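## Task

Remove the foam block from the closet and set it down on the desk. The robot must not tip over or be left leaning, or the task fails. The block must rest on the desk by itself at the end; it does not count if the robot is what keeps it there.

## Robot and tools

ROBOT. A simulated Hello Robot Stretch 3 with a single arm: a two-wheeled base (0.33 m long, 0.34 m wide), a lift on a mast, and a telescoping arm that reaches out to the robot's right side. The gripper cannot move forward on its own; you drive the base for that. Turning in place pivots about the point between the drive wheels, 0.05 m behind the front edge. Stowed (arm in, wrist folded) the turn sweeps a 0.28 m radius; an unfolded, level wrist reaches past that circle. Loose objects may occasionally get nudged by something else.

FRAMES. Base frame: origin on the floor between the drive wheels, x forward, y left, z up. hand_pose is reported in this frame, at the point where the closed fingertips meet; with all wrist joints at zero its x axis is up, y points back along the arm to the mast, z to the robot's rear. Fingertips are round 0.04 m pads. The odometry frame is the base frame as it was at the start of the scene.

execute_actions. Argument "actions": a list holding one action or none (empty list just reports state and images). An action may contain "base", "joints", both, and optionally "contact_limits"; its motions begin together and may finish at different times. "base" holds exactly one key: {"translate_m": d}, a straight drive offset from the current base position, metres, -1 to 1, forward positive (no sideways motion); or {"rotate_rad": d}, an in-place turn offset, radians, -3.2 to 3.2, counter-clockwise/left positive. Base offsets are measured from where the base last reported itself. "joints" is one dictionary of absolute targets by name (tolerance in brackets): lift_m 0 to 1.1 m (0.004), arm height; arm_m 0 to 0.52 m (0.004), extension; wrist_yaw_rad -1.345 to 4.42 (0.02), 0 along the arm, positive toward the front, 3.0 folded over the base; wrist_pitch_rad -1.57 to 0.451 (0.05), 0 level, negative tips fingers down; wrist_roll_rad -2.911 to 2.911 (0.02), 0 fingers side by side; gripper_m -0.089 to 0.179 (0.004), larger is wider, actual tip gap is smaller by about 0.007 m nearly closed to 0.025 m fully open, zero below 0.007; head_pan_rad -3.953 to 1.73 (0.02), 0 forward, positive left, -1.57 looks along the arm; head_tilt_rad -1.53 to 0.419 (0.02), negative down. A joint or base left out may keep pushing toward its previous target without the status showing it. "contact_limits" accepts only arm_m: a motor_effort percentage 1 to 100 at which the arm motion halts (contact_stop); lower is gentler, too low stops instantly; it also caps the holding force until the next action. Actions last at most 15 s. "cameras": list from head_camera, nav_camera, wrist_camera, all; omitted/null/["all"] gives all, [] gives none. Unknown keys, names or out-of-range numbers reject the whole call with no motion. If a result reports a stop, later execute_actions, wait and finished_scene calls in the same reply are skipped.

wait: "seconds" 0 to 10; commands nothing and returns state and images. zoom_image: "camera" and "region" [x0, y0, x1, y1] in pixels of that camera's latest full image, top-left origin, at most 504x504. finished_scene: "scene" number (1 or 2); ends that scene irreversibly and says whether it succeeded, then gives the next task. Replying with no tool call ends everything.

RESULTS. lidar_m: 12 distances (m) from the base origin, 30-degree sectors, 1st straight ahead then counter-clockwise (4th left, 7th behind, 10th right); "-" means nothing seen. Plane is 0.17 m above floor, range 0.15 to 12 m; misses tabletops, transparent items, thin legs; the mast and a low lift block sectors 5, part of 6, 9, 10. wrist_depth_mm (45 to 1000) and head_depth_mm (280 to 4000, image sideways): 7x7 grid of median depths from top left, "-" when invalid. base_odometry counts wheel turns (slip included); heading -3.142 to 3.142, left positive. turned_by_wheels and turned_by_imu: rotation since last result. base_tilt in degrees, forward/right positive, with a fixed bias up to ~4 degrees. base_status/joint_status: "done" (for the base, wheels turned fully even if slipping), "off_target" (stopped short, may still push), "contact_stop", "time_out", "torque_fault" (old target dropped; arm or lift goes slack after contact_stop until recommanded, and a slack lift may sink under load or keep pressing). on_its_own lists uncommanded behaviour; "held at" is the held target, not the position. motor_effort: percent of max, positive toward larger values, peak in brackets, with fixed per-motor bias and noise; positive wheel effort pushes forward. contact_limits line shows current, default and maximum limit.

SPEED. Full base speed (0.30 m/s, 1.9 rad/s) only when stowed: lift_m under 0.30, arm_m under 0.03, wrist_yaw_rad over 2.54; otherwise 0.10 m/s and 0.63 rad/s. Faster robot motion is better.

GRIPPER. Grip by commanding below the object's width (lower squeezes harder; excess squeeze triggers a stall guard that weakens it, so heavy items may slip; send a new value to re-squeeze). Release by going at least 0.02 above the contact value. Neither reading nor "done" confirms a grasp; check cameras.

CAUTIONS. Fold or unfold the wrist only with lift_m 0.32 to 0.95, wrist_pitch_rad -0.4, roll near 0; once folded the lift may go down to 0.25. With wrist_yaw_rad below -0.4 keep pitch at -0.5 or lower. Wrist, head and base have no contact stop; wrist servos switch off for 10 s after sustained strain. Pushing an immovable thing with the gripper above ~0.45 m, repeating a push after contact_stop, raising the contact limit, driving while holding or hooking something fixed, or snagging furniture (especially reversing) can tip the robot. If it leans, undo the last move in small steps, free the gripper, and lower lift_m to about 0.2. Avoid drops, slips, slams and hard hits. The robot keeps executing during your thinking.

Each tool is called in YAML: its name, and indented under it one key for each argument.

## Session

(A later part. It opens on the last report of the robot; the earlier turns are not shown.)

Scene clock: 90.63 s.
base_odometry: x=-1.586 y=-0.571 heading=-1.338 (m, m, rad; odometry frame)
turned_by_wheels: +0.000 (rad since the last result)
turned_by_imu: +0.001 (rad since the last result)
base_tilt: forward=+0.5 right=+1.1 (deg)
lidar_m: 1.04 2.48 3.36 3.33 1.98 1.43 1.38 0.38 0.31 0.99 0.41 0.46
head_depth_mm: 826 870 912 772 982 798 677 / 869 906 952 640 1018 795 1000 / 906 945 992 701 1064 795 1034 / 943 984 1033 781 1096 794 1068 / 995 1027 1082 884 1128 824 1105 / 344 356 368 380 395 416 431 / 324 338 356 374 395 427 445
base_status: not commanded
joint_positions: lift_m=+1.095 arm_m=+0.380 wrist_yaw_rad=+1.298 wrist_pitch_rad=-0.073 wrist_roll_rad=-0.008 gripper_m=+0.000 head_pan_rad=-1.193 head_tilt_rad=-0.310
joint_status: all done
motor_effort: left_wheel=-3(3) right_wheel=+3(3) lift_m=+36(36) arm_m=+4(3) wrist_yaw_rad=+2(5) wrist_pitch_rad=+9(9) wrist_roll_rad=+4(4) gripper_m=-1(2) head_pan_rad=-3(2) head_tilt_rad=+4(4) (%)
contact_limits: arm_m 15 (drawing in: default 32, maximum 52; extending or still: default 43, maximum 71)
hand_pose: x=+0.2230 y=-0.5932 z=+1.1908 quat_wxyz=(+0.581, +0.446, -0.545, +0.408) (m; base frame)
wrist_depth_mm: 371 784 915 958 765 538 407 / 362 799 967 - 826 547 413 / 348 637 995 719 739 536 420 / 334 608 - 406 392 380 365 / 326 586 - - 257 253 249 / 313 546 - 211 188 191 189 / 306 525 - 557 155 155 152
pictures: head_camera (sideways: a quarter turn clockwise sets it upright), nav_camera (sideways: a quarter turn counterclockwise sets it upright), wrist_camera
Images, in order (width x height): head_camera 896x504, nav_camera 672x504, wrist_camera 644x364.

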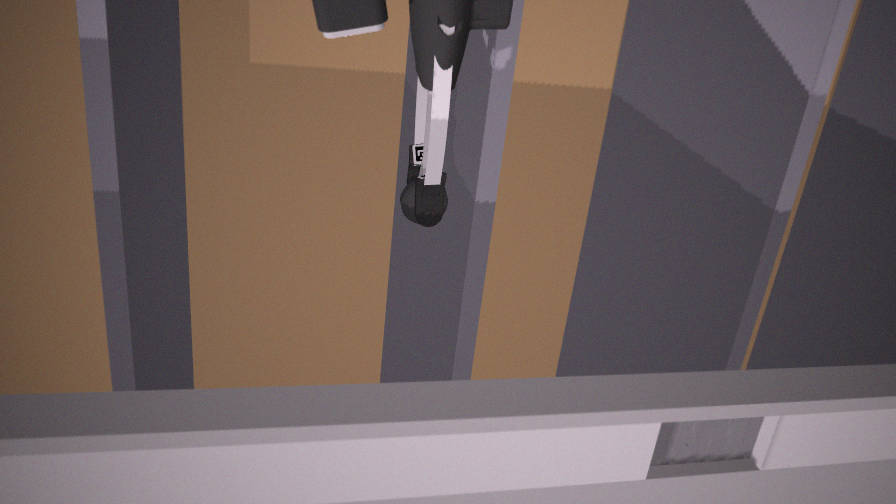

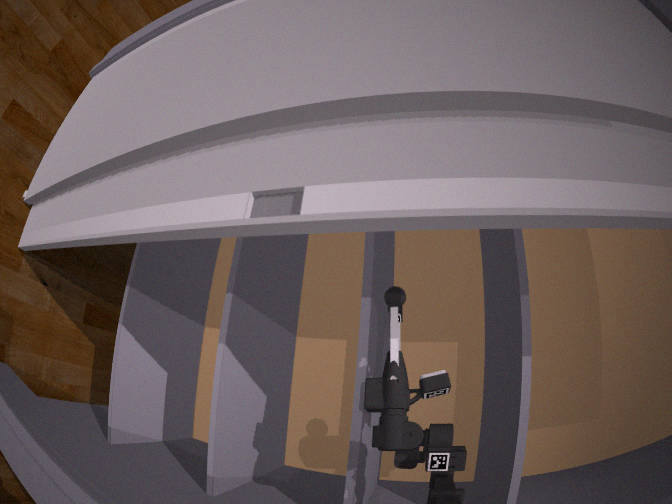

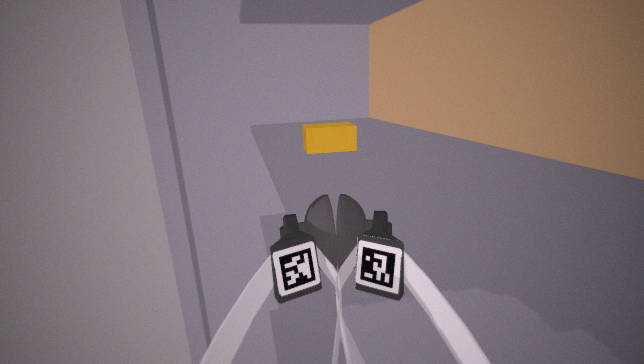

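execute_actions:
  actions:
    - {"base": {"translate_m": 0.2}, "joints": {"lift_m": 1.1, "arm_m": 0.5, "wrist_yaw_rad": 1.4, "gripper_m": 0.179, "head_pan_rad": -1.5}, "contact_limits": {"arm_m": 10}}

Scene clock: 96.93 s.
base_odometry: x=-1.540 y=-0.766 heading=-1.338 (m, m, rad; odometry frame)
turned_by_wheels: +0.000 (rad since the last result)
turned_by_imu: +0.001 (rad since the last result)
base_tilt: forward=+0.5 right=+1.0 (deg)
lidar_m: 0.98 2.28 3.10 3.35 2.26 1.64 1.58 0.45 0.52 0.33 0.34 0.39
head_depth_mm: 830 874 919 710 995 799 679 / 840 889 - 640 999 799 1003 / 848 900 935 583 1008 796 999 / 856 899 290 298 329 353 654 / - - 284 294 308 325 352 / - - 285 298 312 329 347 / - - 289 303 317 334 352
base_status: done
joint_positions: lift_m=+1.100 arm_m=+0.500 wrist_yaw_rad=+1.398 wrist_pitch_rad=-0.073 wrist_roll_rad=-0.008 gripper_m=+0.179 head_pan_rad=-1.493 head_tilt_rad=-0.310
joint_status: all done
motor_effort: left_wheel=-2(4) right_wheel=+2(8) lift_m=+37(38) arm_m=+3(4) wrist_yaw_rad=+2(2) wrist_pitch_rad=+9(9) wrist_roll_rad=+4(4) gripper_m=+0(88) head_pan_rad=-2(16) head_tilt_rad=+5(4) (%)
contact_limits: arm_m 10 (drawing in: default 32, maximum 52; extending or still: default 43, maximum 71)
hand_pose: x=+0.2287 y=-0.6885 z=+1.1958 quat_wxyz=(+0.560, +0.473, -0.522, +0.437) (m; base frame)
wrist_depth_mm: 512 702 754 767 730 460 331 / 468 716 769 807 759 464 338 / 459 719 804 826 675 468 338 / 448 715 558 349 407 394 332 / 437 776 285 276 271 262 272 / 410 789 208 204 201 198 - / 441 560 165 163 160 160 156
pictures: head_camera (sideways: a quarter turn clockwise sets it upright), nav_camera (sideways: a quarter turn counterclockwise sets it upright), wrist_camera
Images, in order (width x height): head_camera 896x504, nav_camera 672x504, wrist_camera 644x364.

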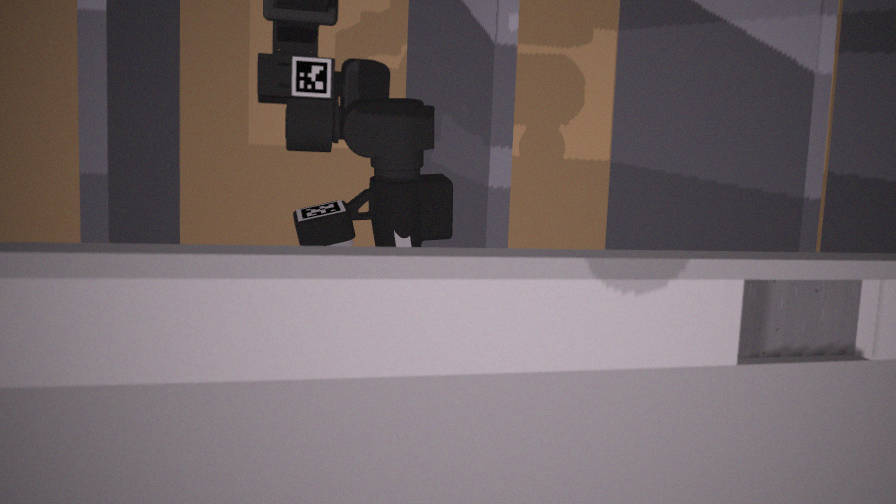

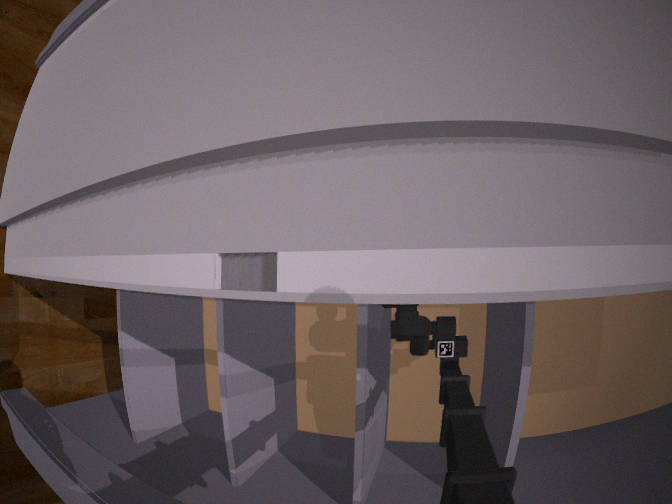

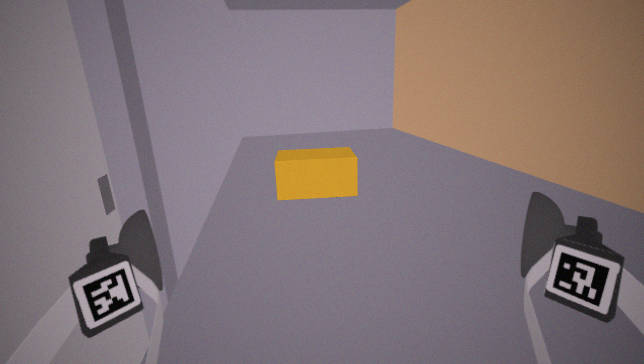

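execute_actions:
  actions:
    - {"base": {"translate_m": 0.11}, "joints": {"arm_m": 0.508, "wrist_pitch_rad": -0.15, "head_pan_rad": -1.9}, "contact_limits": {"arm_m": 15}}

Scene clock: 100.30 s.
base_odometry: x=-1.515 y=-0.873 heading=-1.338 (m, m, rad; odometry frame)
turned_by_wheels: +0.000 (rad since the last result)
turned_by_imu: +0.000 (rad since the last result)
base_tilt: forward=+0.5 right=+1.0 (deg)
lidar_m: 2.09 2.16 2.92 3.35 2.42 1.75 1.69 0.54 0.80 0.33 0.29 0.39
head_depth_mm: 923 851 - 955 994 832 1029 / 952 826 - 707 1116 796 1103 / 919 830 - 705 1083 794 1062 / 890 935 - 785 1061 796 1033 / 877 921 284 296 309 324 346 / - - - 287 299 313 340 / - - - 283 290 304 319
base_status: done
joint_positions: lift_m=+1.100 arm_m=+0.508 wrist_yaw_rad=+1.398 wrist_pitch_rad=-0.164 wrist_roll_rad=-0.008 gripper_m=+0.179 head_pan_rad=-1.893 head_tilt_rad=-0.310
joint_status: all done
motor_effort: left_wheel=-3(3) right_wheel=+3(7) lift_m=+37(36) arm_m=+4(4) wrist_yaw_rad=+2(2) wrist_pitch_rad=+6(8) wrist_roll_rad=+4(4) gripper_m=+1(1) head_pan_rad=-3(19) head_tilt_rad=+4(4) (%)
contact_limits: arm_m 15 (drawing in: default 32, maximum 52; extending or still: default 43, maximum 71)
hand_pose: x=+0.2238 y=-0.6956 z=+1.1728 quat_wxyz=(+0.579, +0.496, -0.500, +0.411) (m; base frame)
wrist_depth_mm: 505 592 614 657 687 441 318 / 527 635 670 700 702 448 323 / 554 664 601 490 469 412 335 / 525 705 306 245 287 286 273 / 456 634 219 216 213 207 213 / 418 173 171 167 166 163 - / 455 142 139 137 136 133 132
pictures: head_camera (sideways: a quarter turn clockwise sets it upright), nav_camera (sideways: a quarter turn counterclockwise sets it upright), wrist_camera
Images, in order (width x height): head_camera 896x504, nav_camera 672x504, wrist_camera 644x364.

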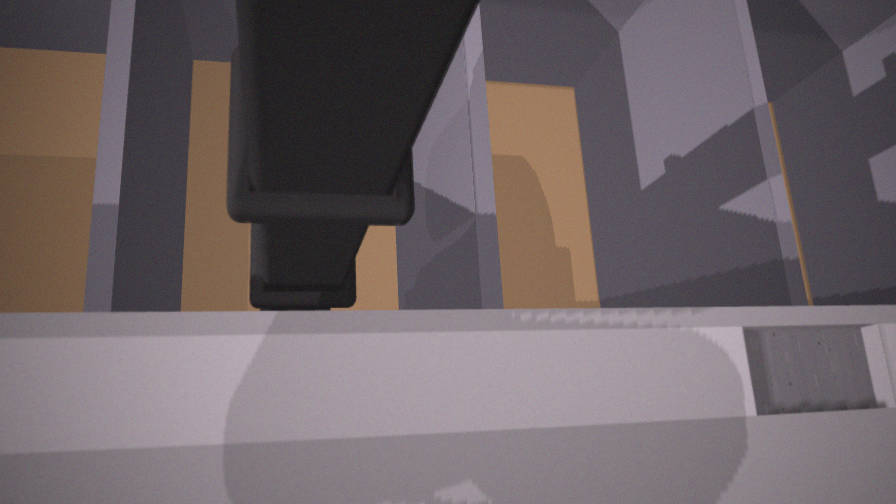

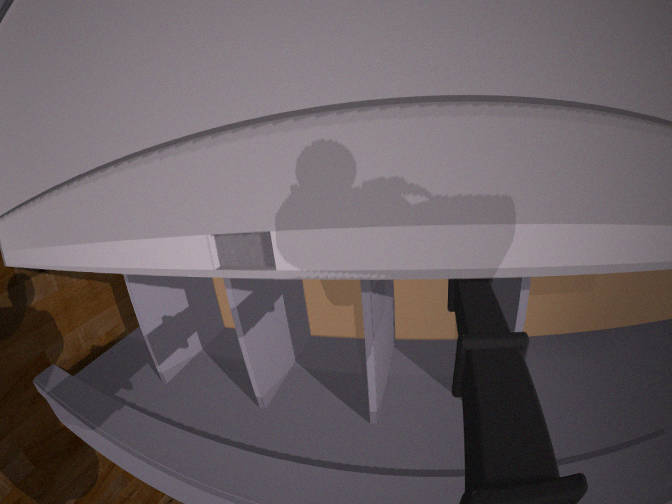

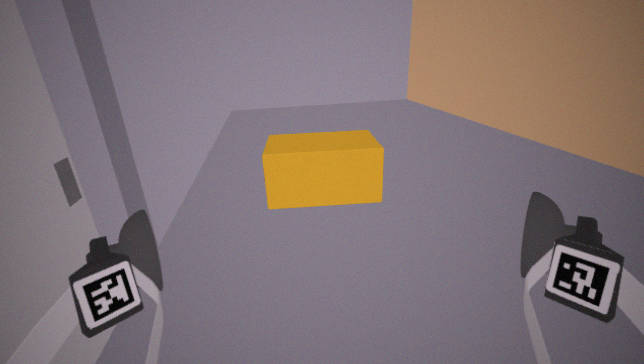

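execute_actions:
  actions:
    - {"base": {"translate_m": 0.03}}
  cameras: ["wrist_camera"]

execute_actions:
  actions:
    - {"base": {"translate_m": 0.07}}
  cameras: ["wrist_camera", "nav_camera"]

Scene clock: 103.47 s.
base_odometry: x=-1.508 y=-0.902 heading=-1.338 (m, m, rad; odometry frame)
turned_by_wheels: +0.000 (rad since the last result)
turned_by_imu: +0.001 (rad since the last result)
base_tilt: forward=+0.5 right=+1.0 (deg)
lidar_m: 2.06 2.13 2.88 3.34 2.46 1.78 1.72 0.57 0.85 0.29 0.29 0.39
head_depth_mm: 953 873 - 1016 1013 835 1053 / 949 906 - 706 1118 797 1106 / 919 823 - 707 1079 795 1058 / 897 941 290 702 1060 762 1001 / - - 284 294 308 323 350 / - - - 286 299 313 329 / - - - 282 290 303 317
base_status: done
joint_positions: lift_m=+1.100 arm_m=+0.508 wrist_yaw_rad=+1.399 wrist_pitch_rad=-0.165 wrist_roll_rad=-0.008 gripper_m=+0.179 head_pan_rad=-1.893 head_tilt_rad=-0.310
joint_status: not commanded
motor_effort: left_wheel=-2(8) right_wheel=+2(22) lift_m=+36(37) arm_m=+3(4) wrist_yaw_rad=+1(2) wrist_pitch_rad=+6(6) wrist_roll_rad=+4(4) gripper_m=+0(0) head_pan_rad=-2(2) head_tilt_rad=+4(3) (%)
hand_pose: x=+0.2238 y=-0.6954 z=+1.1727 quat_wxyz=(+0.579, +0.497, -0.499, +0.411) (m; base frame)
wrist_depth_mm: 488 580 618 632 647 441 321 / 505 616 648 674 687 448 322 / 527 646 593 494 462 411 332 / 524 677 305 213 269 282 275 / 447 604 219 216 211 207 213 / 417 172 171 168 164 163 - / 450 142 139 137 135 134 132
pictures: wrist_camera
Images, in order (width x height): wrist_camera 644x364.

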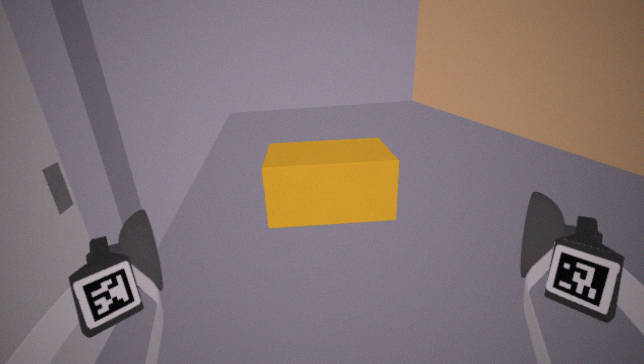

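Scene clock: 105.13 s.
base_odometry: x=-1.491 y=-0.970 heading=-1.339 (m, m, rad; odometry frame)
turned_by_wheels: +0.000 (rad since the last result)
turned_by_imu: +0.000 (rad since the last result)
base_tilt: forward=+0.5 right=+1.0 (deg)
lidar_m: 1.98 2.05 2.78 3.33 2.55 1.86 1.79 0.63 0.94 0.28 0.29 0.39
head_depth_mm: 977 890 - 1127 1093 834 1101 / 948 902 - 705 1119 796 1105 / 913 819 - 704 1083 795 1074 / 897 935 289 621 1013 731 1001 / - - 284 294 308 323 351 / - - - 286 298 313 330 / - - - - - - -
base_status: done
joint_positions: lift_m=+1.100 arm_m=+0.508 wrist_yaw_rad=+1.400 wrist_pitch_rad=-0.165 wrist_roll_rad=-0.008 gripper_m=+0.179 head_pan_rad=-1.893 head_tilt_rad=-0.309
joint_status: not commanded
motor_effort: left_wheel=-3(6) right_wheel=+5(26) lift_m=+36(36) arm_m=+3(3) wrist_yaw_rad=+1(1) wrist_pitch_rad=+6(6) wrist_roll_rad=+4(4) gripper_m=+0(1) head_pan_rad=-3(2) head_tilt_rad=+4(4) (%)
hand_pose: x=+0.2238 y=-0.6952 z=+1.1725 quat_wxyz=(+0.579, +0.497, -0.499, +0.411) (m; base frame)
wrist_depth_mm: 477 520 545 568 593 443 317 / 458 564 567 606 630 452 324 / 469 573 597 485 470 410 331 / 499 608 308 179 190 284 275 / 480 541 218 149 151 207 213 / 421 172 170 155 158 162 - / 458 142 140 137 136 134 132
pictures: nav_camera (sideways: a quarter turn counterclockwise sets it upright), wrist_camera
Images, in order (width x height): nav_camera 672x504, wrist_camera 644x364.

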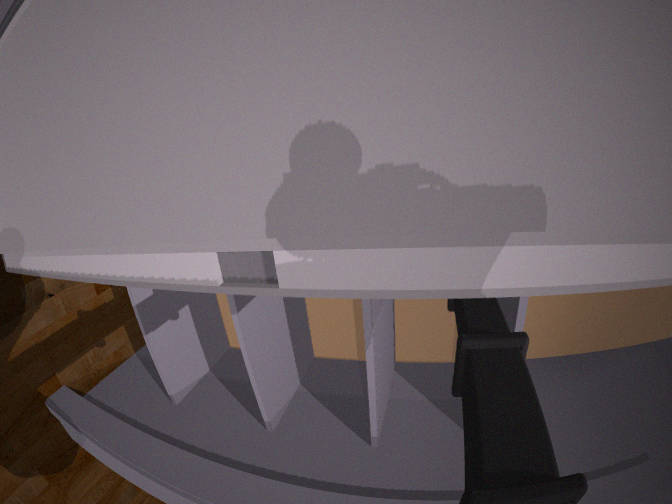

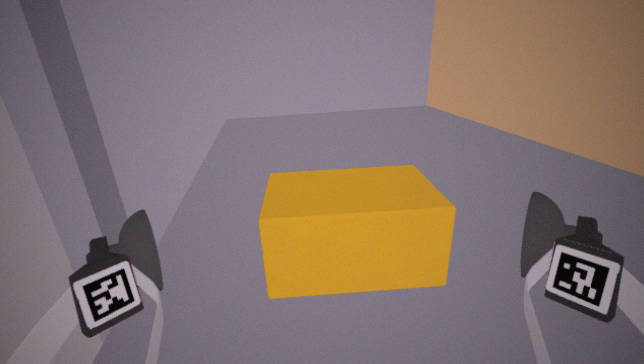

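execute_actions:
  actions:
    - {"base": {"translate_m": 0.02}, "joints": {"arm_m": 0.515, "wrist_pitch_rad": -0.17}}
  cameras: ["wrist_camera"]

execute_actions:
  actions:
    - {"joints": {"gripper_m": 0.06}}
  cameras: ["wrist_camera"]

Scene clock: 107.03 s.
base_odometry: x=-1.487 y=-0.990 heading=-1.339 (m, m, rad; odometry frame)
turned_by_wheels: -0.001 (rad since the last result)
turned_by_imu: -0.009 (rad since the last result)
base_tilt: forward=+0.4 right=+1.1 (deg)
lidar_m: 1.96 2.03 2.74 3.35 2.58 1.89 1.81 0.65 0.96 0.28 0.29 0.39
head_depth_mm: 980 895 - 1139 1114 835 1105 / 955 904 - 704 1124 800 1107 / 920 829 - 743 1089 797 1061 / 902 940 288 621 1013 730 680 / - - 284 294 307 323 351 / - - - 287 301 315 338 / - - - - - - -
base_status: done
joint_positions: lift_m=+1.100 arm_m=+0.515 wrist_yaw_rad=+1.400 wrist_pitch_rad=-0.184 wrist_roll_rad=-0.007 gripper_m=+0.179 head_pan_rad=-1.893 head_tilt_rad=-0.309
joint_status: all done
on_its_own: right_wheel is at rest, and its effort (+27) is outside its rest range (-18 to +18)
motor_effort: left_wheel=-8(12) right_wheel=+27(34) lift_m=+35(36) arm_m=+2(6) wrist_yaw_rad=+0(0) wrist_pitch_rad=+5(6) wrist_roll_rad=+4(4) gripper_m=+0(1) head_pan_rad=-2(2) head_tilt_rad=+4(5) (%)
hand_pose: x=+0.2225 y=-0.7020 z=+1.1678 quat_wxyz=(+0.583, +0.502, -0.494, +0.406) (m; base frame)
wrist_depth_mm: 477 509 519 555 576 418 309 / 478 533 560 592 610 436 318 / 478 582 521 444 422 394 321 / 486 599 291 169 178 266 258 / 503 238 190 135 137 197 202 / 429 166 157 144 147 156 - / 394 137 135 133 131 129 128
pictures: wrist_camera
Images, in order (width x height): wrist_camera 644x364.

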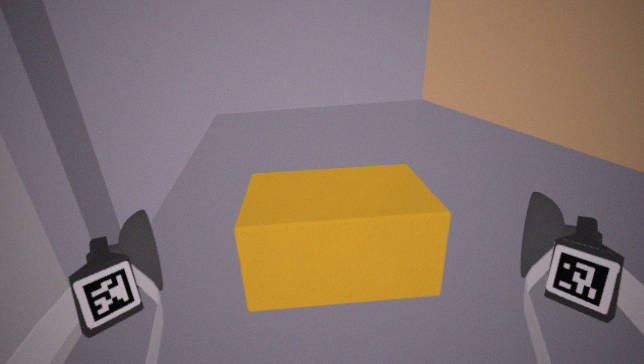

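Scene clock: 108.70 s.
base_odometry: x=-1.487 y=-0.990 heading=-1.339 (m, m, rad; odometry frame)
turned_by_wheels: +0.000 (rad since the last result)
turned_by_imu: +0.000 (rad since the last result)
base_tilt: forward=+0.4 right=+1.0 (deg)
lidar_m: 1.97 2.03 2.73 3.36 2.58 1.88 1.81 0.65 0.96 0.28 0.29 0.39
head_depth_mm: 982 900 - 1142 1114 834 1105 / 954 905 - 705 1122 797 1107 / 921 831 - 749 1090 797 1068 / 899 942 289 621 1005 732 679 / - - 284 294 307 323 350 / - - - 287 301 316 337 / - - - - - - -
base_status: not commanded
joint_positions: lift_m=+1.100 arm_m=+0.515 wrist_yaw_rad=+1.400 wrist_pitch_rad=-0.186 wrist_roll_rad=-0.007 gripper_m=+0.061 head_pan_rad=-1.893 head_tilt_rad=-0.309
joint_status: all done
on_its_own: right_wheel is at rest, and its effort (+27) is outside its rest range (-18 to +18)
motor_effort: left_wheel=-8(8) right_wheel=+27(27) lift_m=+36(35) arm_m=+2(3) wrist_yaw_rad=+0(1) wrist_pitch_rad=+6(7) wrist_roll_rad=+4(4) gripper_m=-15(88) head_pan_rad=-3(2) head_tilt_rad=+5(5) (%)
hand_pose: x=+0.2224 y=-0.7019 z=+1.1675 quat_wxyz=(+0.583, +0.502, -0.494, +0.405) (m; base frame)
wrist_depth_mm: 484 514 530 561 576 422 307 / 479 540 567 595 610 435 316 / 479 563 519 441 430 398 320 / 488 606 290 167 215 266 258 / 512 553 131 133 134 200 192 / 458 175 141 142 145 150 154 / 423 137 134 132 131 129 128
pictures: wrist_camera
Images, in order (width x height): wrist_camera 644x364.

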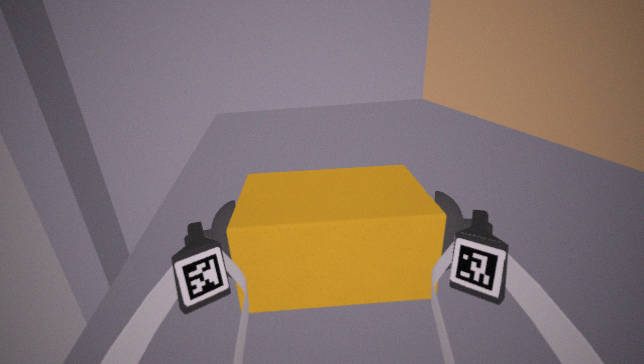

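execute_actions:
  actions:
    - {"joints": {"gripper_m": 0.045, "wrist_pitch_rad": -0.03}, "base": {"translate_m": -0.33}}
  cameras: ["wrist_camera", "nav_camera"]

Scene clock: 113.50 s.
base_odometry: x=-1.563 y=-0.669 heading=-1.339 (m, m, rad; odometry frame)
turned_by_wheels: +0.000 (rad since the last result)
turned_by_imu: +0.003 (rad since the last result)
base_tilt: forward=+0.5 right=+1.0 (deg)
lidar_m: 0.95 2.37 3.21 3.34 2.14 1.54 1.48 0.37 0.38 1.01 0.41 0.41
head_depth_mm: 575 585 - 613 621 630 468 / 682 684 - 692 751 737 788 / 809 823 - 746 956 796 1000 / 899 948 - 786 1065 794 1064 / 877 917 970 702 1038 792 1029 / 844 892 - 693 1008 789 995 / 824 868 904 599 977 790 676
base_status: done
joint_positions: lift_m=+1.100 arm_m=+0.515 wrist_yaw_rad=+1.400 wrist_pitch_rad=-0.058 wrist_roll_rad=-0.007 gripper_m=+0.046 head_pan_rad=-1.893 head_tilt_rad=-0.309
joint_status: all done
motor_effort: left_wheel=-1(10) right_wheel=+0(20) lift_m=+36(35) arm_m=+3(2) wrist_yaw_rad=+1(0) wrist_pitch_rad=+11(11) wrist_roll_rad=+4(4) gripper_m=-19(77) head_pan_rad=-3(2) head_tilt_rad=+5(3) (%)
hand_pose: x=+0.2293 y=-0.7031 z=+1.1996 quat_wxyz=(+0.556, +0.469, -0.525, +0.441) (m; base frame)
wrist_depth_mm: 508 789 821 877 690 436 322 / 489 795 875 899 716 439 324 / 481 792 898 920 677 453 328 / 474 804 524 167 177 405 327 / 467 740 132 132 133 275 269 / 451 669 140 141 144 199 201 / 443 370 170 168 166 163 162
pictures: nav_camera (sideways: a quarter turn counterclockwise sets it upright), wrist_camera
Images, in order (width x height): nav_camera 672x504, wrist_camera 644x364.

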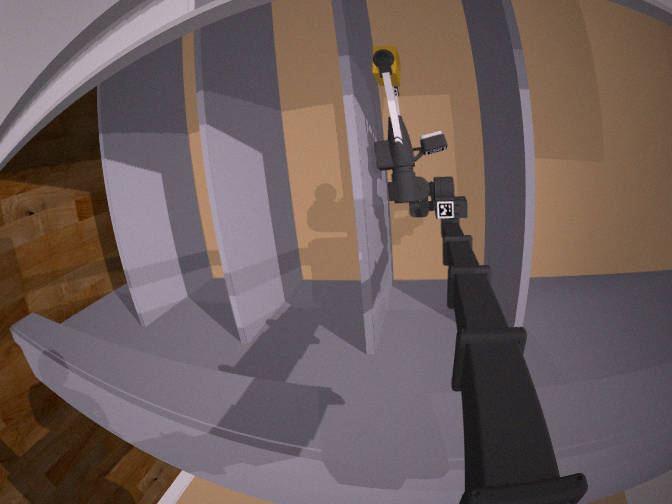

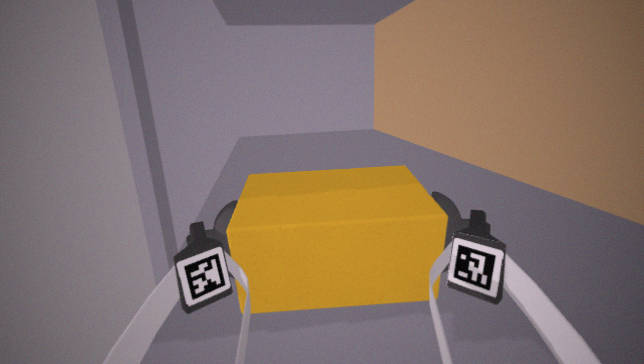

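execute_actions:
  actions:
    - {"joints": {"wrist_yaw_rad": 0.35, "arm_m": 0.0, "head_pan_rad": -1.4, "head_tilt_rad": -0.8}, "base": {"translate_m": -0.06}, "contact_limits": {"arm_m": 15}}
  cameras: ["wrist_camera", "nav_camera"]

Scene clock: 118.67 s.
base_odometry: x=-1.576 y=-0.610 heading=-1.339 (m, m, rad; odometry frame)
turned_by_wheels: +0.000 (rad since the last result)
turned_by_imu: +0.002 (rad since the last result)
base_tilt: forward=+0.5 right=+1.0 (deg)
lidar_m: 1.00 2.43 3.29 3.33 2.06 1.48 1.42 0.39 0.33 1.01 0.45 0.46
head_depth_mm: - - - - 1012 1315 1187 / 297 - - 1183 1046 1347 1195 / 292 - 826 1158 1039 1375 1206 / 293 310 862 1192 1039 1374 1200 / 644 1012 860 1185 1068 1375 1204 / 649 1018 864 1223 1089 1381 1156 / 654 1033 866 1237 1074 729 858
base_status: done
joint_positions: lift_m=+1.100 arm_m=+0.000 wrist_yaw_rad=+0.352 wrist_pitch_rad=-0.057 wrist_roll_rad=-0.007 gripper_m=+0.046 head_pan_rad=-1.407 head_tilt_rad=-0.790
joint_status: all done
motor_effort: left_wheel=-1(2) right_wheel=+0(5) lift_m=+35(35) arm_m=-4(5) wrist_yaw_rad=-1(4) wrist_pitch_rad=+11(11) wrist_roll_rad=+4(4) gripper_m=-18(19) head_pan_rad=+1(21) head_tilt_rad=-5(31) (%)
contact_limits: arm_m 15 (drawing in: default 32, maximum 52; extending or still: default 43, maximum 71)
hand_pose: x=+0.0662 y=-0.3842 z=+1.1999 quat_wxyz=(+0.702, +0.143, -0.689, +0.104) (m; base frame)
wrist_depth_mm: 765 776 785 736 697 627 593 / 888 985 878 776 704 645 595 / 895 977 872 809 745 668 612 / 858 626 497 167 176 424 416 / 940 - 132 132 133 711 319 / 765 776 140 141 145 688 657 / 976 - 587 600 575 568 561
pictures: nav_camera (sideways: a quarter turn counterclockwise sets it upright), wrist_camera
Images, in order (width x height): nav_camera 672x504, wrist_camera 644x364.

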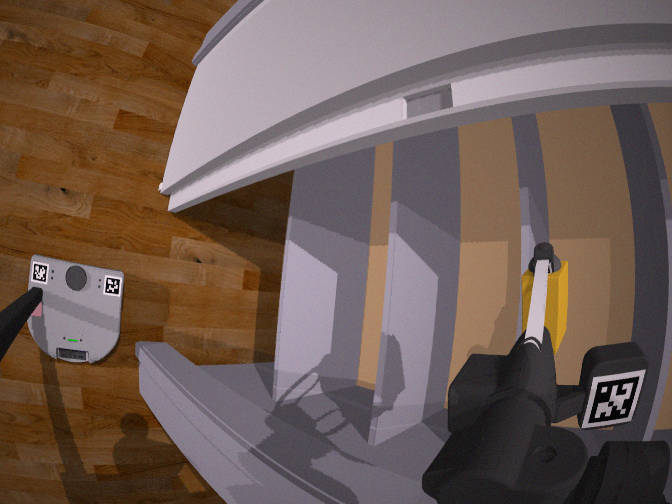

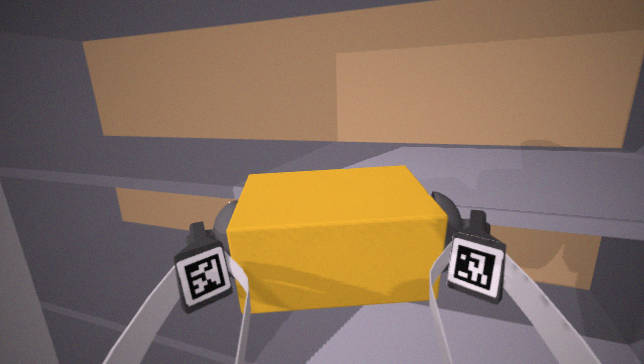

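execute_actions:
  actions:
    - {"joints": {"wrist_yaw_rad": 1.5, "lift_m": 0.9, "wrist_pitch_rad": -0.4, "head_pan_rad": 0.0, "head_tilt_rad": -0.6}, "base": {"rotate_rad": 1.67}}
  cameras: ["nav_camera"]

execute_actions:
  actions:
    - {"joints": {"wrist_yaw_rad": 2.62, "lift_m": 0.29}, "base": {"translate_m": 0.6}}
  cameras: ["nav_camera", "wrist_camera"]

Scene clock: 123.23 s.
base_odometry: x=-1.576 y=-0.610 heading=+0.331 (m, m, rad; odometry frame)
turned_by_wheels: +1.670 (rad since the last result)
turned_by_imu: +1.661 (rad since the last result)
base_tilt: forward=+0.5 right=+1.0 (deg)
lidar_m: 3.34 1.87 1.45 1.41 0.34 0.33 1.01 0.44 0.46 2.35 2.50 3.63
head_depth_mm: 3173 3491 3621 2517 1926 1569 1320 / 3163 3415 3658 2502 1935 1557 1312 / 3190 3482 3660 2500 1930 1576 1316 / 3265 3582 3700 2536 1922 1570 1308 / 3264 3649 3666 2540 1944 1574 1324 / 3308 3570 3410 2547 1936 1565 1320 / 3165 3184 3256 2538 1929 1580 1316
base_status: done
joint_positions: lift_m=+0.900 arm_m=+0.000 wrist_yaw_rad=+1.497 wrist_pitch_rad=-0.417 wrist_roll_rad=-0.007 gripper_m=+0.046 head_pan_rad=-0.007 head_tilt_rad=-0.606
joint_status: all done
motor_effort: left_wheel=-3(6) right_wheel=+3(6) lift_m=+23(32) arm_m=-4(4) wrist_yaw_rad=+2(4) wrist_pitch_rad=+7(9) wrist_roll_rad=+4(4) gripper_m=-18(19) head_pan_rad=+2(29) head_tilt_rad=+4(19) (%)
hand_pose: x=+0.2026 y=-0.1618 z=+0.9132 quat_wxyz=(+0.608, +0.577, -0.405, +0.366) (m; base frame)
wrist_depth_mm: - - - - - - - / - - - - - - - / - - - - - - - / - - - 166 178 - - / - - 131 133 134 - - / - - 140 141 144 - - / - - - - - - -
pictures: nav_camera (sideways: a quarter turn counterclockwise sets it upright)
Images, in order (width x height): nav_camera 672x504.

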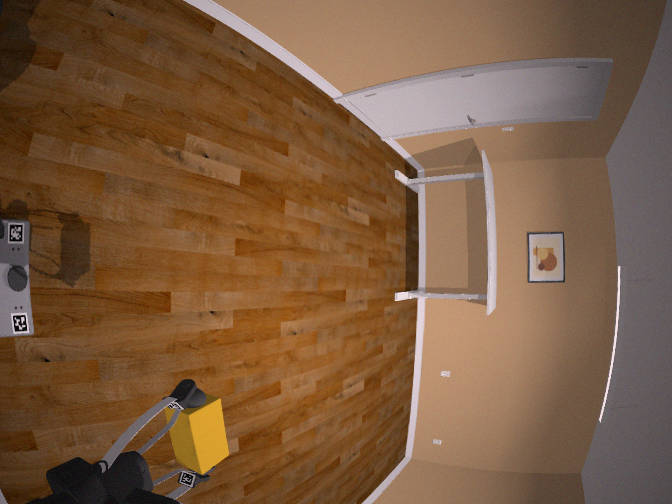

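Scene clock: 129.97 s.
base_odometry: x=-1.009 y=-0.416 heading=+0.330 (m, m, rad; odometry frame)
turned_by_wheels: +0.000 (rad since the last result)
turned_by_imu: +0.002 (rad since the last result)
base_tilt: forward=+0.5 right=+1.0 (deg)
lidar_m: 2.74 1.81 1.40 1.37 1.46 0.87 0.90 0.97 1.33 2.41 2.55 3.24
head_depth_mm: 2678 2881 3123 2515 1944 1565 1310 / 2701 2862 3144 2563 1942 1561 1316 / 2687 2970 3214 2562 1939 1564 1305 / 2769 2970 3270 2522 1942 1558 1308 / 2792 3060 3266 2521 1944 1580 1319 / 2826 3110 3220 2568 1931 1559 1318 / 2859 2855 3086 2543 1927 1565 1311
base_status: done
joint_positions: lift_m=+0.290 arm_m=+0.000 wrist_yaw_rad=+2.617 wrist_pitch_rad=-0.417 wrist_roll_rad=-0.007 gripper_m=+0.046 head_pan_rad=-0.007 head_tilt_rad=-0.605
joint_status: all done
motor_effort: left_wheel=-3(9) right_wheel=+3(9) lift_m=+24(24) arm_m=-4(4) wrist_yaw_rad=+3(4) wrist_pitch_rad=+7(6) wrist_roll_rad=+4(3) gripper_m=-19(19) head_pan_rad=+2(3) head_tilt_rad=+2(2) (%)
hand_pose: x=+0.0911 y=+0.0491 z=+0.3031 quat_wxyz=(+0.321, +0.704, -0.036, +0.633) (m; base frame)
wrist_depth_mm: - - - - - - - / - - - - - - - / 966 938 943 908 876 856 858 / 759 737 733 167 177 668 670 / 632 610 131 132 133 570 563 / - 525 139 140 144 478 471 / - - - 426 431 422 413
pictures: nav_camera (sideways: a quarter turn counterclockwise sets it upright), wrist_camera
Images, in order (width x height): nav_camera 672x504, wrist_camera 644x364.

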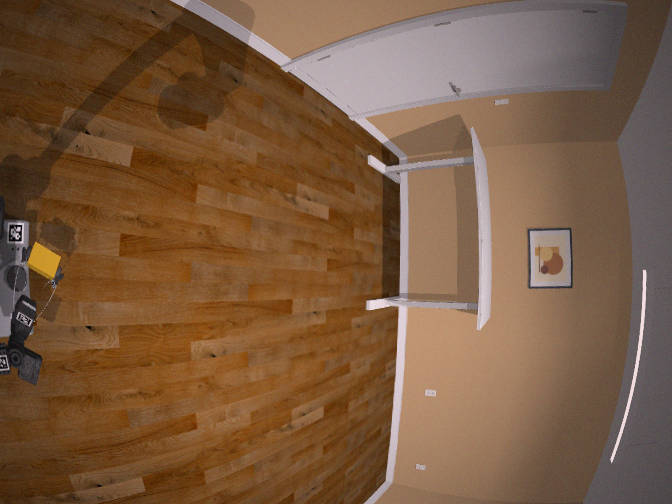

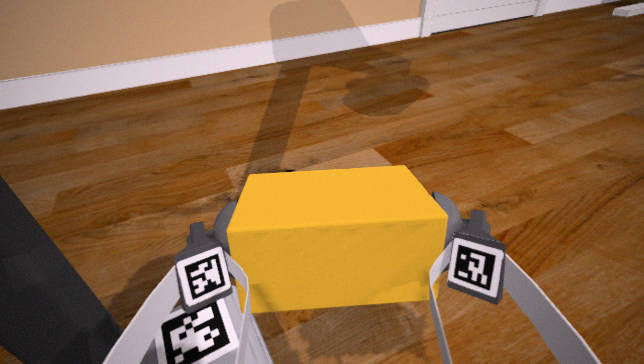

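execute_actions:
  actions:
    - {"base": {"translate_m": 1.0}}
  cameras: []

execute_actions:
  actions:
    - {"base": {"translate_m": 0.8}}
  cameras: ["nav_camera", "head_camera"]

Scene clock: 135.17 s.
base_odometry: x=-0.063 y=-0.091 heading=+0.330 (m, m, rad; odometry frame)
turned_by_wheels: +0.000 (rad since the last result)
turned_by_imu: +0.002 (rad since the last result)
base_tilt: forward=+0.4 right=+1.0 (deg)
lidar_m: 1.75 1.67 1.29 1.30 1.38 2.00 1.86 2.00 2.52 2.48 2.64 2.21
head_depth_mm: 1808 1764 2119 2329 1936 1566 1322 / 1811 1767 2176 2286 1936 1562 1315 / 1837 1758 2196 2397 1931 1565 1313 / 1862 1755 2230 2399 1946 1573 1307 / 1901 1772 2291 2417 1940 1570 1323 / 1914 1754 2301 2449 1935 1579 1312 / 1929 1781 2334 2470 1929 1559 1319
base_status: done
joint_positions: lift_m=+0.290 arm_m=+0.000 wrist_yaw_rad=+2.618 wrist_pitch_rad=-0.417 wrist_roll_rad=-0.007 gripper_m=+0.046 head_pan_rad=-0.007 head_tilt_rad=-0.605
joint_status: not commanded
motor_effort: left_wheel=-3(7) right_wheel=+3(10) lift_m=+24(24) arm_m=-4(4) wrist_yaw_rad=+3(3) wrist_pitch_rad=+7(7) wrist_roll_rad=+4(3) gripper_m=-18(20) head_pan_rad=+2(2) head_tilt_rad=+1(2) (%)
hand_pose: x=+0.0911 y=+0.0491 z=+0.3031 quat_wxyz=(+0.321, +0.704, -0.036, +0.633) (m; base frame)
wrist_depth_mm: 992 - - - - - - / - - - - - - - / 980 961 934 894 878 861 798 / 757 726 711 167 177 665 671 / 637 601 132 132 133 567 560 / - 514 139 141 144 478 477 / - - - 427 423 422 417
pictures: none
No camera images: the call's "cameras" was empty. Leave "cameras" out to get every camera's image.

Scene clock: 139.63 s.
base_odometry: x=+0.694 y=+0.168 heading=+0.330 (m, m, rad; odometry frame)
turned_by_wheels: +0.000 (rad since the last result)
turned_by_imu: +0.002 (rad since the last result)
base_tilt: forward=+0.5 right=+1.0 (deg)
lidar_m: 1.37 1.31 1.24 1.21 1.29 1.90 2.65 2.84 2.59 2.54 1.81 0.97
head_depth_mm: 1121 1228 975 679 1606 1332 1287 / 1144 1246 980 680 1682 1582 1304 / 1151 1262 977 710 1716 1586 1318 / 1170 1269 980 709 1739 1566 1317 / 1179 1283 973 710 1758 1561 1305 / 1184 1312 985 709 1775 1572 1314 / 1209 1315 979 742 1813 1579 1307
base_status: done
joint_positions: lift_m=+0.290 arm_m=+0.000 wrist_yaw_rad=+2.618 wrist_pitch_rad=-0.417 wrist_roll_rad=-0.007 gripper_m=+0.046 head_pan_rad=-0.007 head_tilt_rad=-0.605
joint_status: not commanded
motor_effort: left_wheel=-4(7) right_wheel=+3(9) lift_m=+24(24) arm_m=-4(4) wrist_yaw_rad=+2(3) wrist_pitch_rad=+7(7) wrist_roll_rad=+4(3) gripper_m=-20(19) head_pan_rad=+2(2) head_tilt_rad=+2(1) (%)
hand_pose: x=+0.0910 y=+0.0491 z=+0.3031 quat_wxyz=(+0.321, +0.704, -0.036, +0.633) (m; base frame)
wrist_depth_mm: 959 - - - - - - / - - - - - - - / 976 963 926 887 852 857 809 / 756 714 730 167 178 698 667 / 624 598 131 132 133 561 561 / - 523 139 141 144 475 476 / - - - 429 424 422 414
pictures: head_camera (sideways: a quarter turn clockwise sets it upright), nav_camera (sideways: a quarter turn counterclockwise sets it upright)
Images, in order (width x height): head_camera 896x504, nav_camera 672x504.

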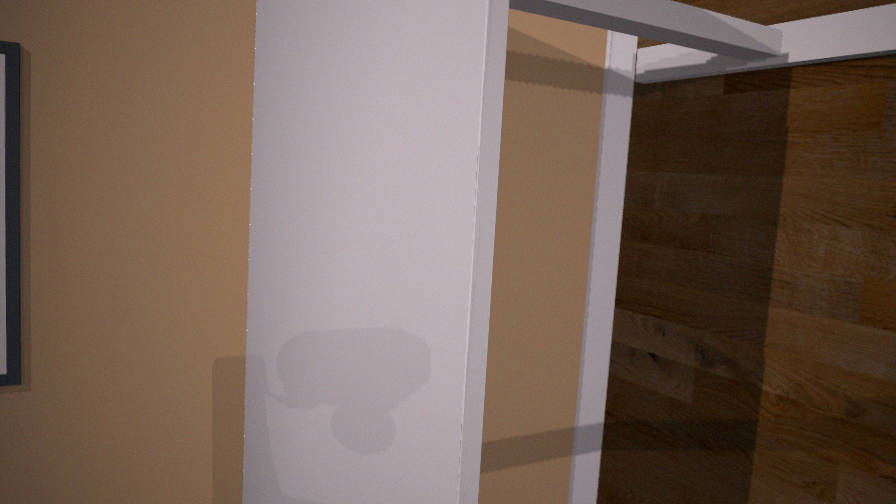

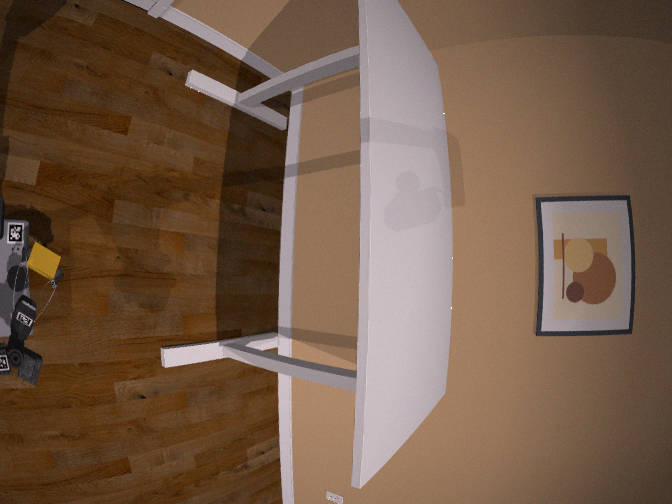

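execute_actions:
  actions: []

Scene clock: 140.53 s.
base_odometry: x=+0.694 y=+0.168 heading=+0.330 (m, m, rad; odometry frame)
turned_by_wheels: +0.000 (rad since the last result)
turned_by_imu: +0.000 (rad since the last result)
base_tilt: forward=+0.4 right=+1.0 (deg)
lidar_m: 1.38 1.31 1.24 1.22 1.29 1.90 2.65 2.85 2.59 2.54 1.82 0.98
head_depth_mm: 1125 1227 977 677 1624 1337 1289 / 1140 1240 977 677 1679 1583 1317 / 1148 1260 975 713 1699 1553 1315 / 1164 1268 976 707 1749 1572 1320 / 1185 1284 985 708 1771 1571 1312 / 1197 1311 982 710 1777 1561 1314 / 1208 1316 982 744 1784 1570 1305
base_status: done
joint_positions: lift_m=+0.290 arm_m=+0.000 wrist_yaw_rad=+2.618 wrist_pitch_rad=-0.417 wrist_roll_rad=-0.007 gripper_m=+0.046 head_pan_rad=-0.007 head_tilt_rad=-0.605
joint_status: not commanded
motor_effort: left_wheel=-3(7) right_wheel=+3(9) lift_m=+24(24) arm_m=-4(4) wrist_yaw_rad=+3(3) wrist_pitch_rad=+7(7) wrist_roll_rad=+4(3) gripper_m=-19(19) head_pan_rad=+1(2) head_tilt_rad=+2(1) (%)
hand_pose: x=+0.0910 y=+0.0491 z=+0.3031 quat_wxyz=(+0.321, +0.704, -0.036, +0.633) (m; base frame)
wrist_depth_mm: 944 - - - - - - / - - - - - - - / 982 945 961 897 870 861 858 / 757 742 729 167 176 671 665 / 628 608 132 133 134 564 552 / - 514 139 140 144 471 474 / - - - 429 428 417 415
pictures: head_camera (sideways: a quarter turn clockwise sets it upright), nav_camera (sideways: a quarter turn counterclockwise sets it upright), wrist_camera
Images, in order (width x height): head_camera 896x504, nav_camera 672x504, wrist_camera 644x364.

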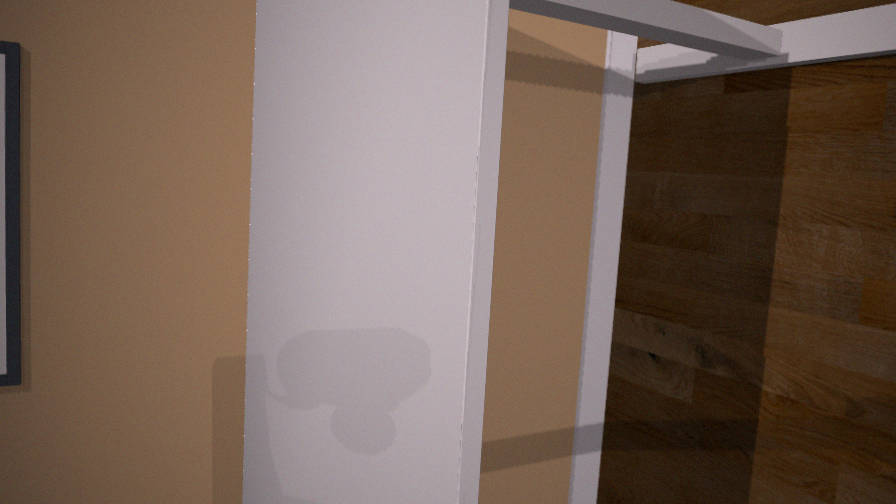

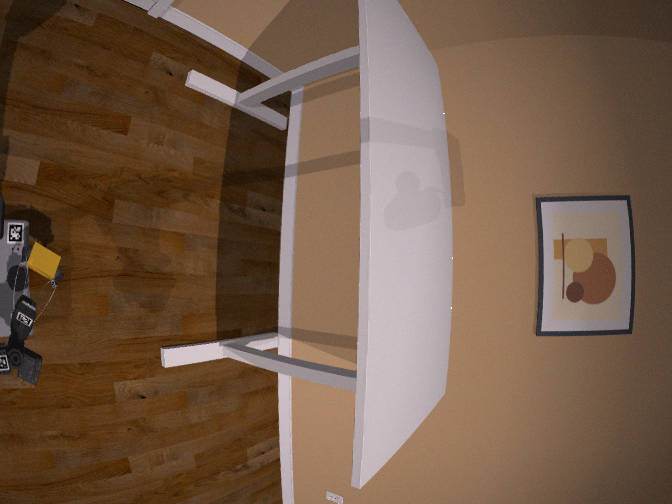

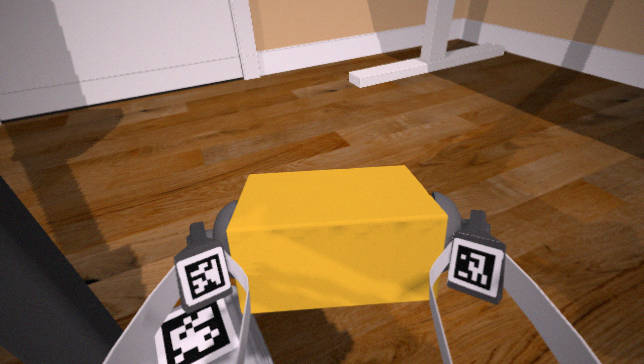

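execute_actions:
  actions:
    - {"base": {"translate_m": 0.2}, "joints": {"lift_m": 0.97, "wrist_yaw_rad": 1.57, "wrist_pitch_rad": -0.17, "head_tilt_rad": -0.9, "head_pan_rad": -0.3}}

Scene clock: 147.97 s.
base_odometry: x=+0.883 y=+0.233 heading=+0.330 (m, m, rad; odometry frame)
turned_by_wheels: +0.000 (rad since the last result)
turned_by_imu: +0.002 (rad since the last result)
base_tilt: forward=+0.5 right=+0.9 (deg)
lidar_m: 1.18 1.20 1.16 1.20 1.28 1.88 2.85 3.05 2.61 2.56 1.55 0.79
head_depth_mm: 1038 688 546 309 1411 1305 1153 / 932 689 548 310 299 1266 1158 / 929 687 549 496 1440 1307 1155 / 936 695 549 1640 1502 1314 1161 / 945 694 550 1637 1515 1311 1165 / 944 696 553 494 1509 1313 1167 / 949 702 553 494 1515 1312 1167
base_status: done
joint_positions: lift_m=+0.970 arm_m=+0.000 wrist_yaw_rad=+1.573 wrist_pitch_rad=-0.196 wrist_roll_rad=-0.007 gripper_m=+0.046 head_pan_rad=-0.293 head_tilt_rad=-0.889
joint_status: all done
motor_effort: left_wheel=-2(6) right_wheel=+3(10) lift_m=+36(40) arm_m=-4(4) wrist_yaw_rad=-2(7) wrist_pitch_rad=+10(11) wrist_roll_rad=+4(3) gripper_m=-19(20) head_pan_rad=-2(18) head_tilt_rad=-6(27) (%)
hand_pose: x=+0.2253 y=-0.1447 z=+1.0350 quat_wxyz=(+0.548, +0.545, -0.446, +0.451) (m; base frame)
wrist_depth_mm: - - - - 953 932 914 / - - - - - 988 - / 754 725 705 676 648 638 - / 458 442 443 167 177 409 404 / - - 131 132 133 337 331 / - - 141 140 144 - - / - - - - - - -
pictures: head_camera (sideways: a quarter turn clockwise sets it upright), nav_camera (sideways: a quarter turn counterclockwise sets it upright), wrist_camera
Images, in order (width x height): head_camera 896x504, nav_camera 672x504, wrist_camera 644x364.

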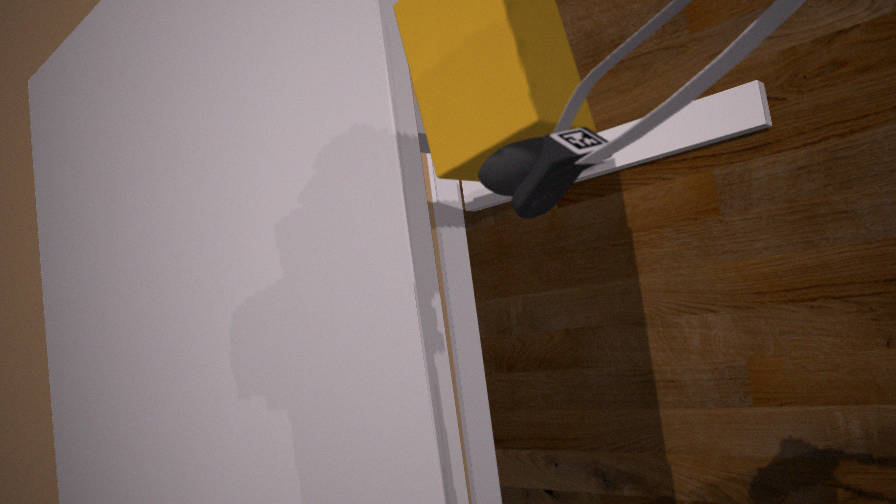

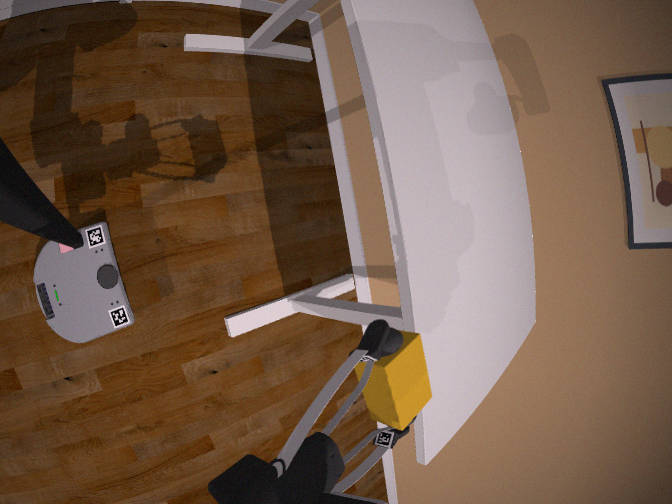

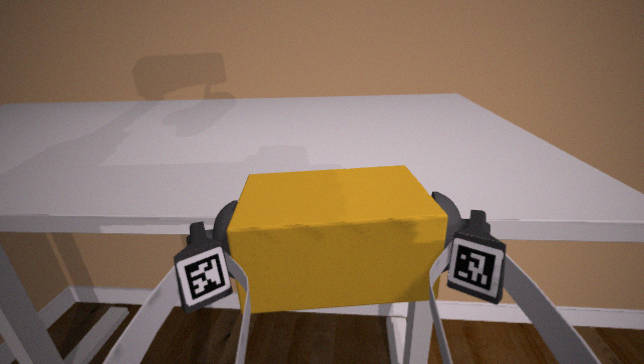

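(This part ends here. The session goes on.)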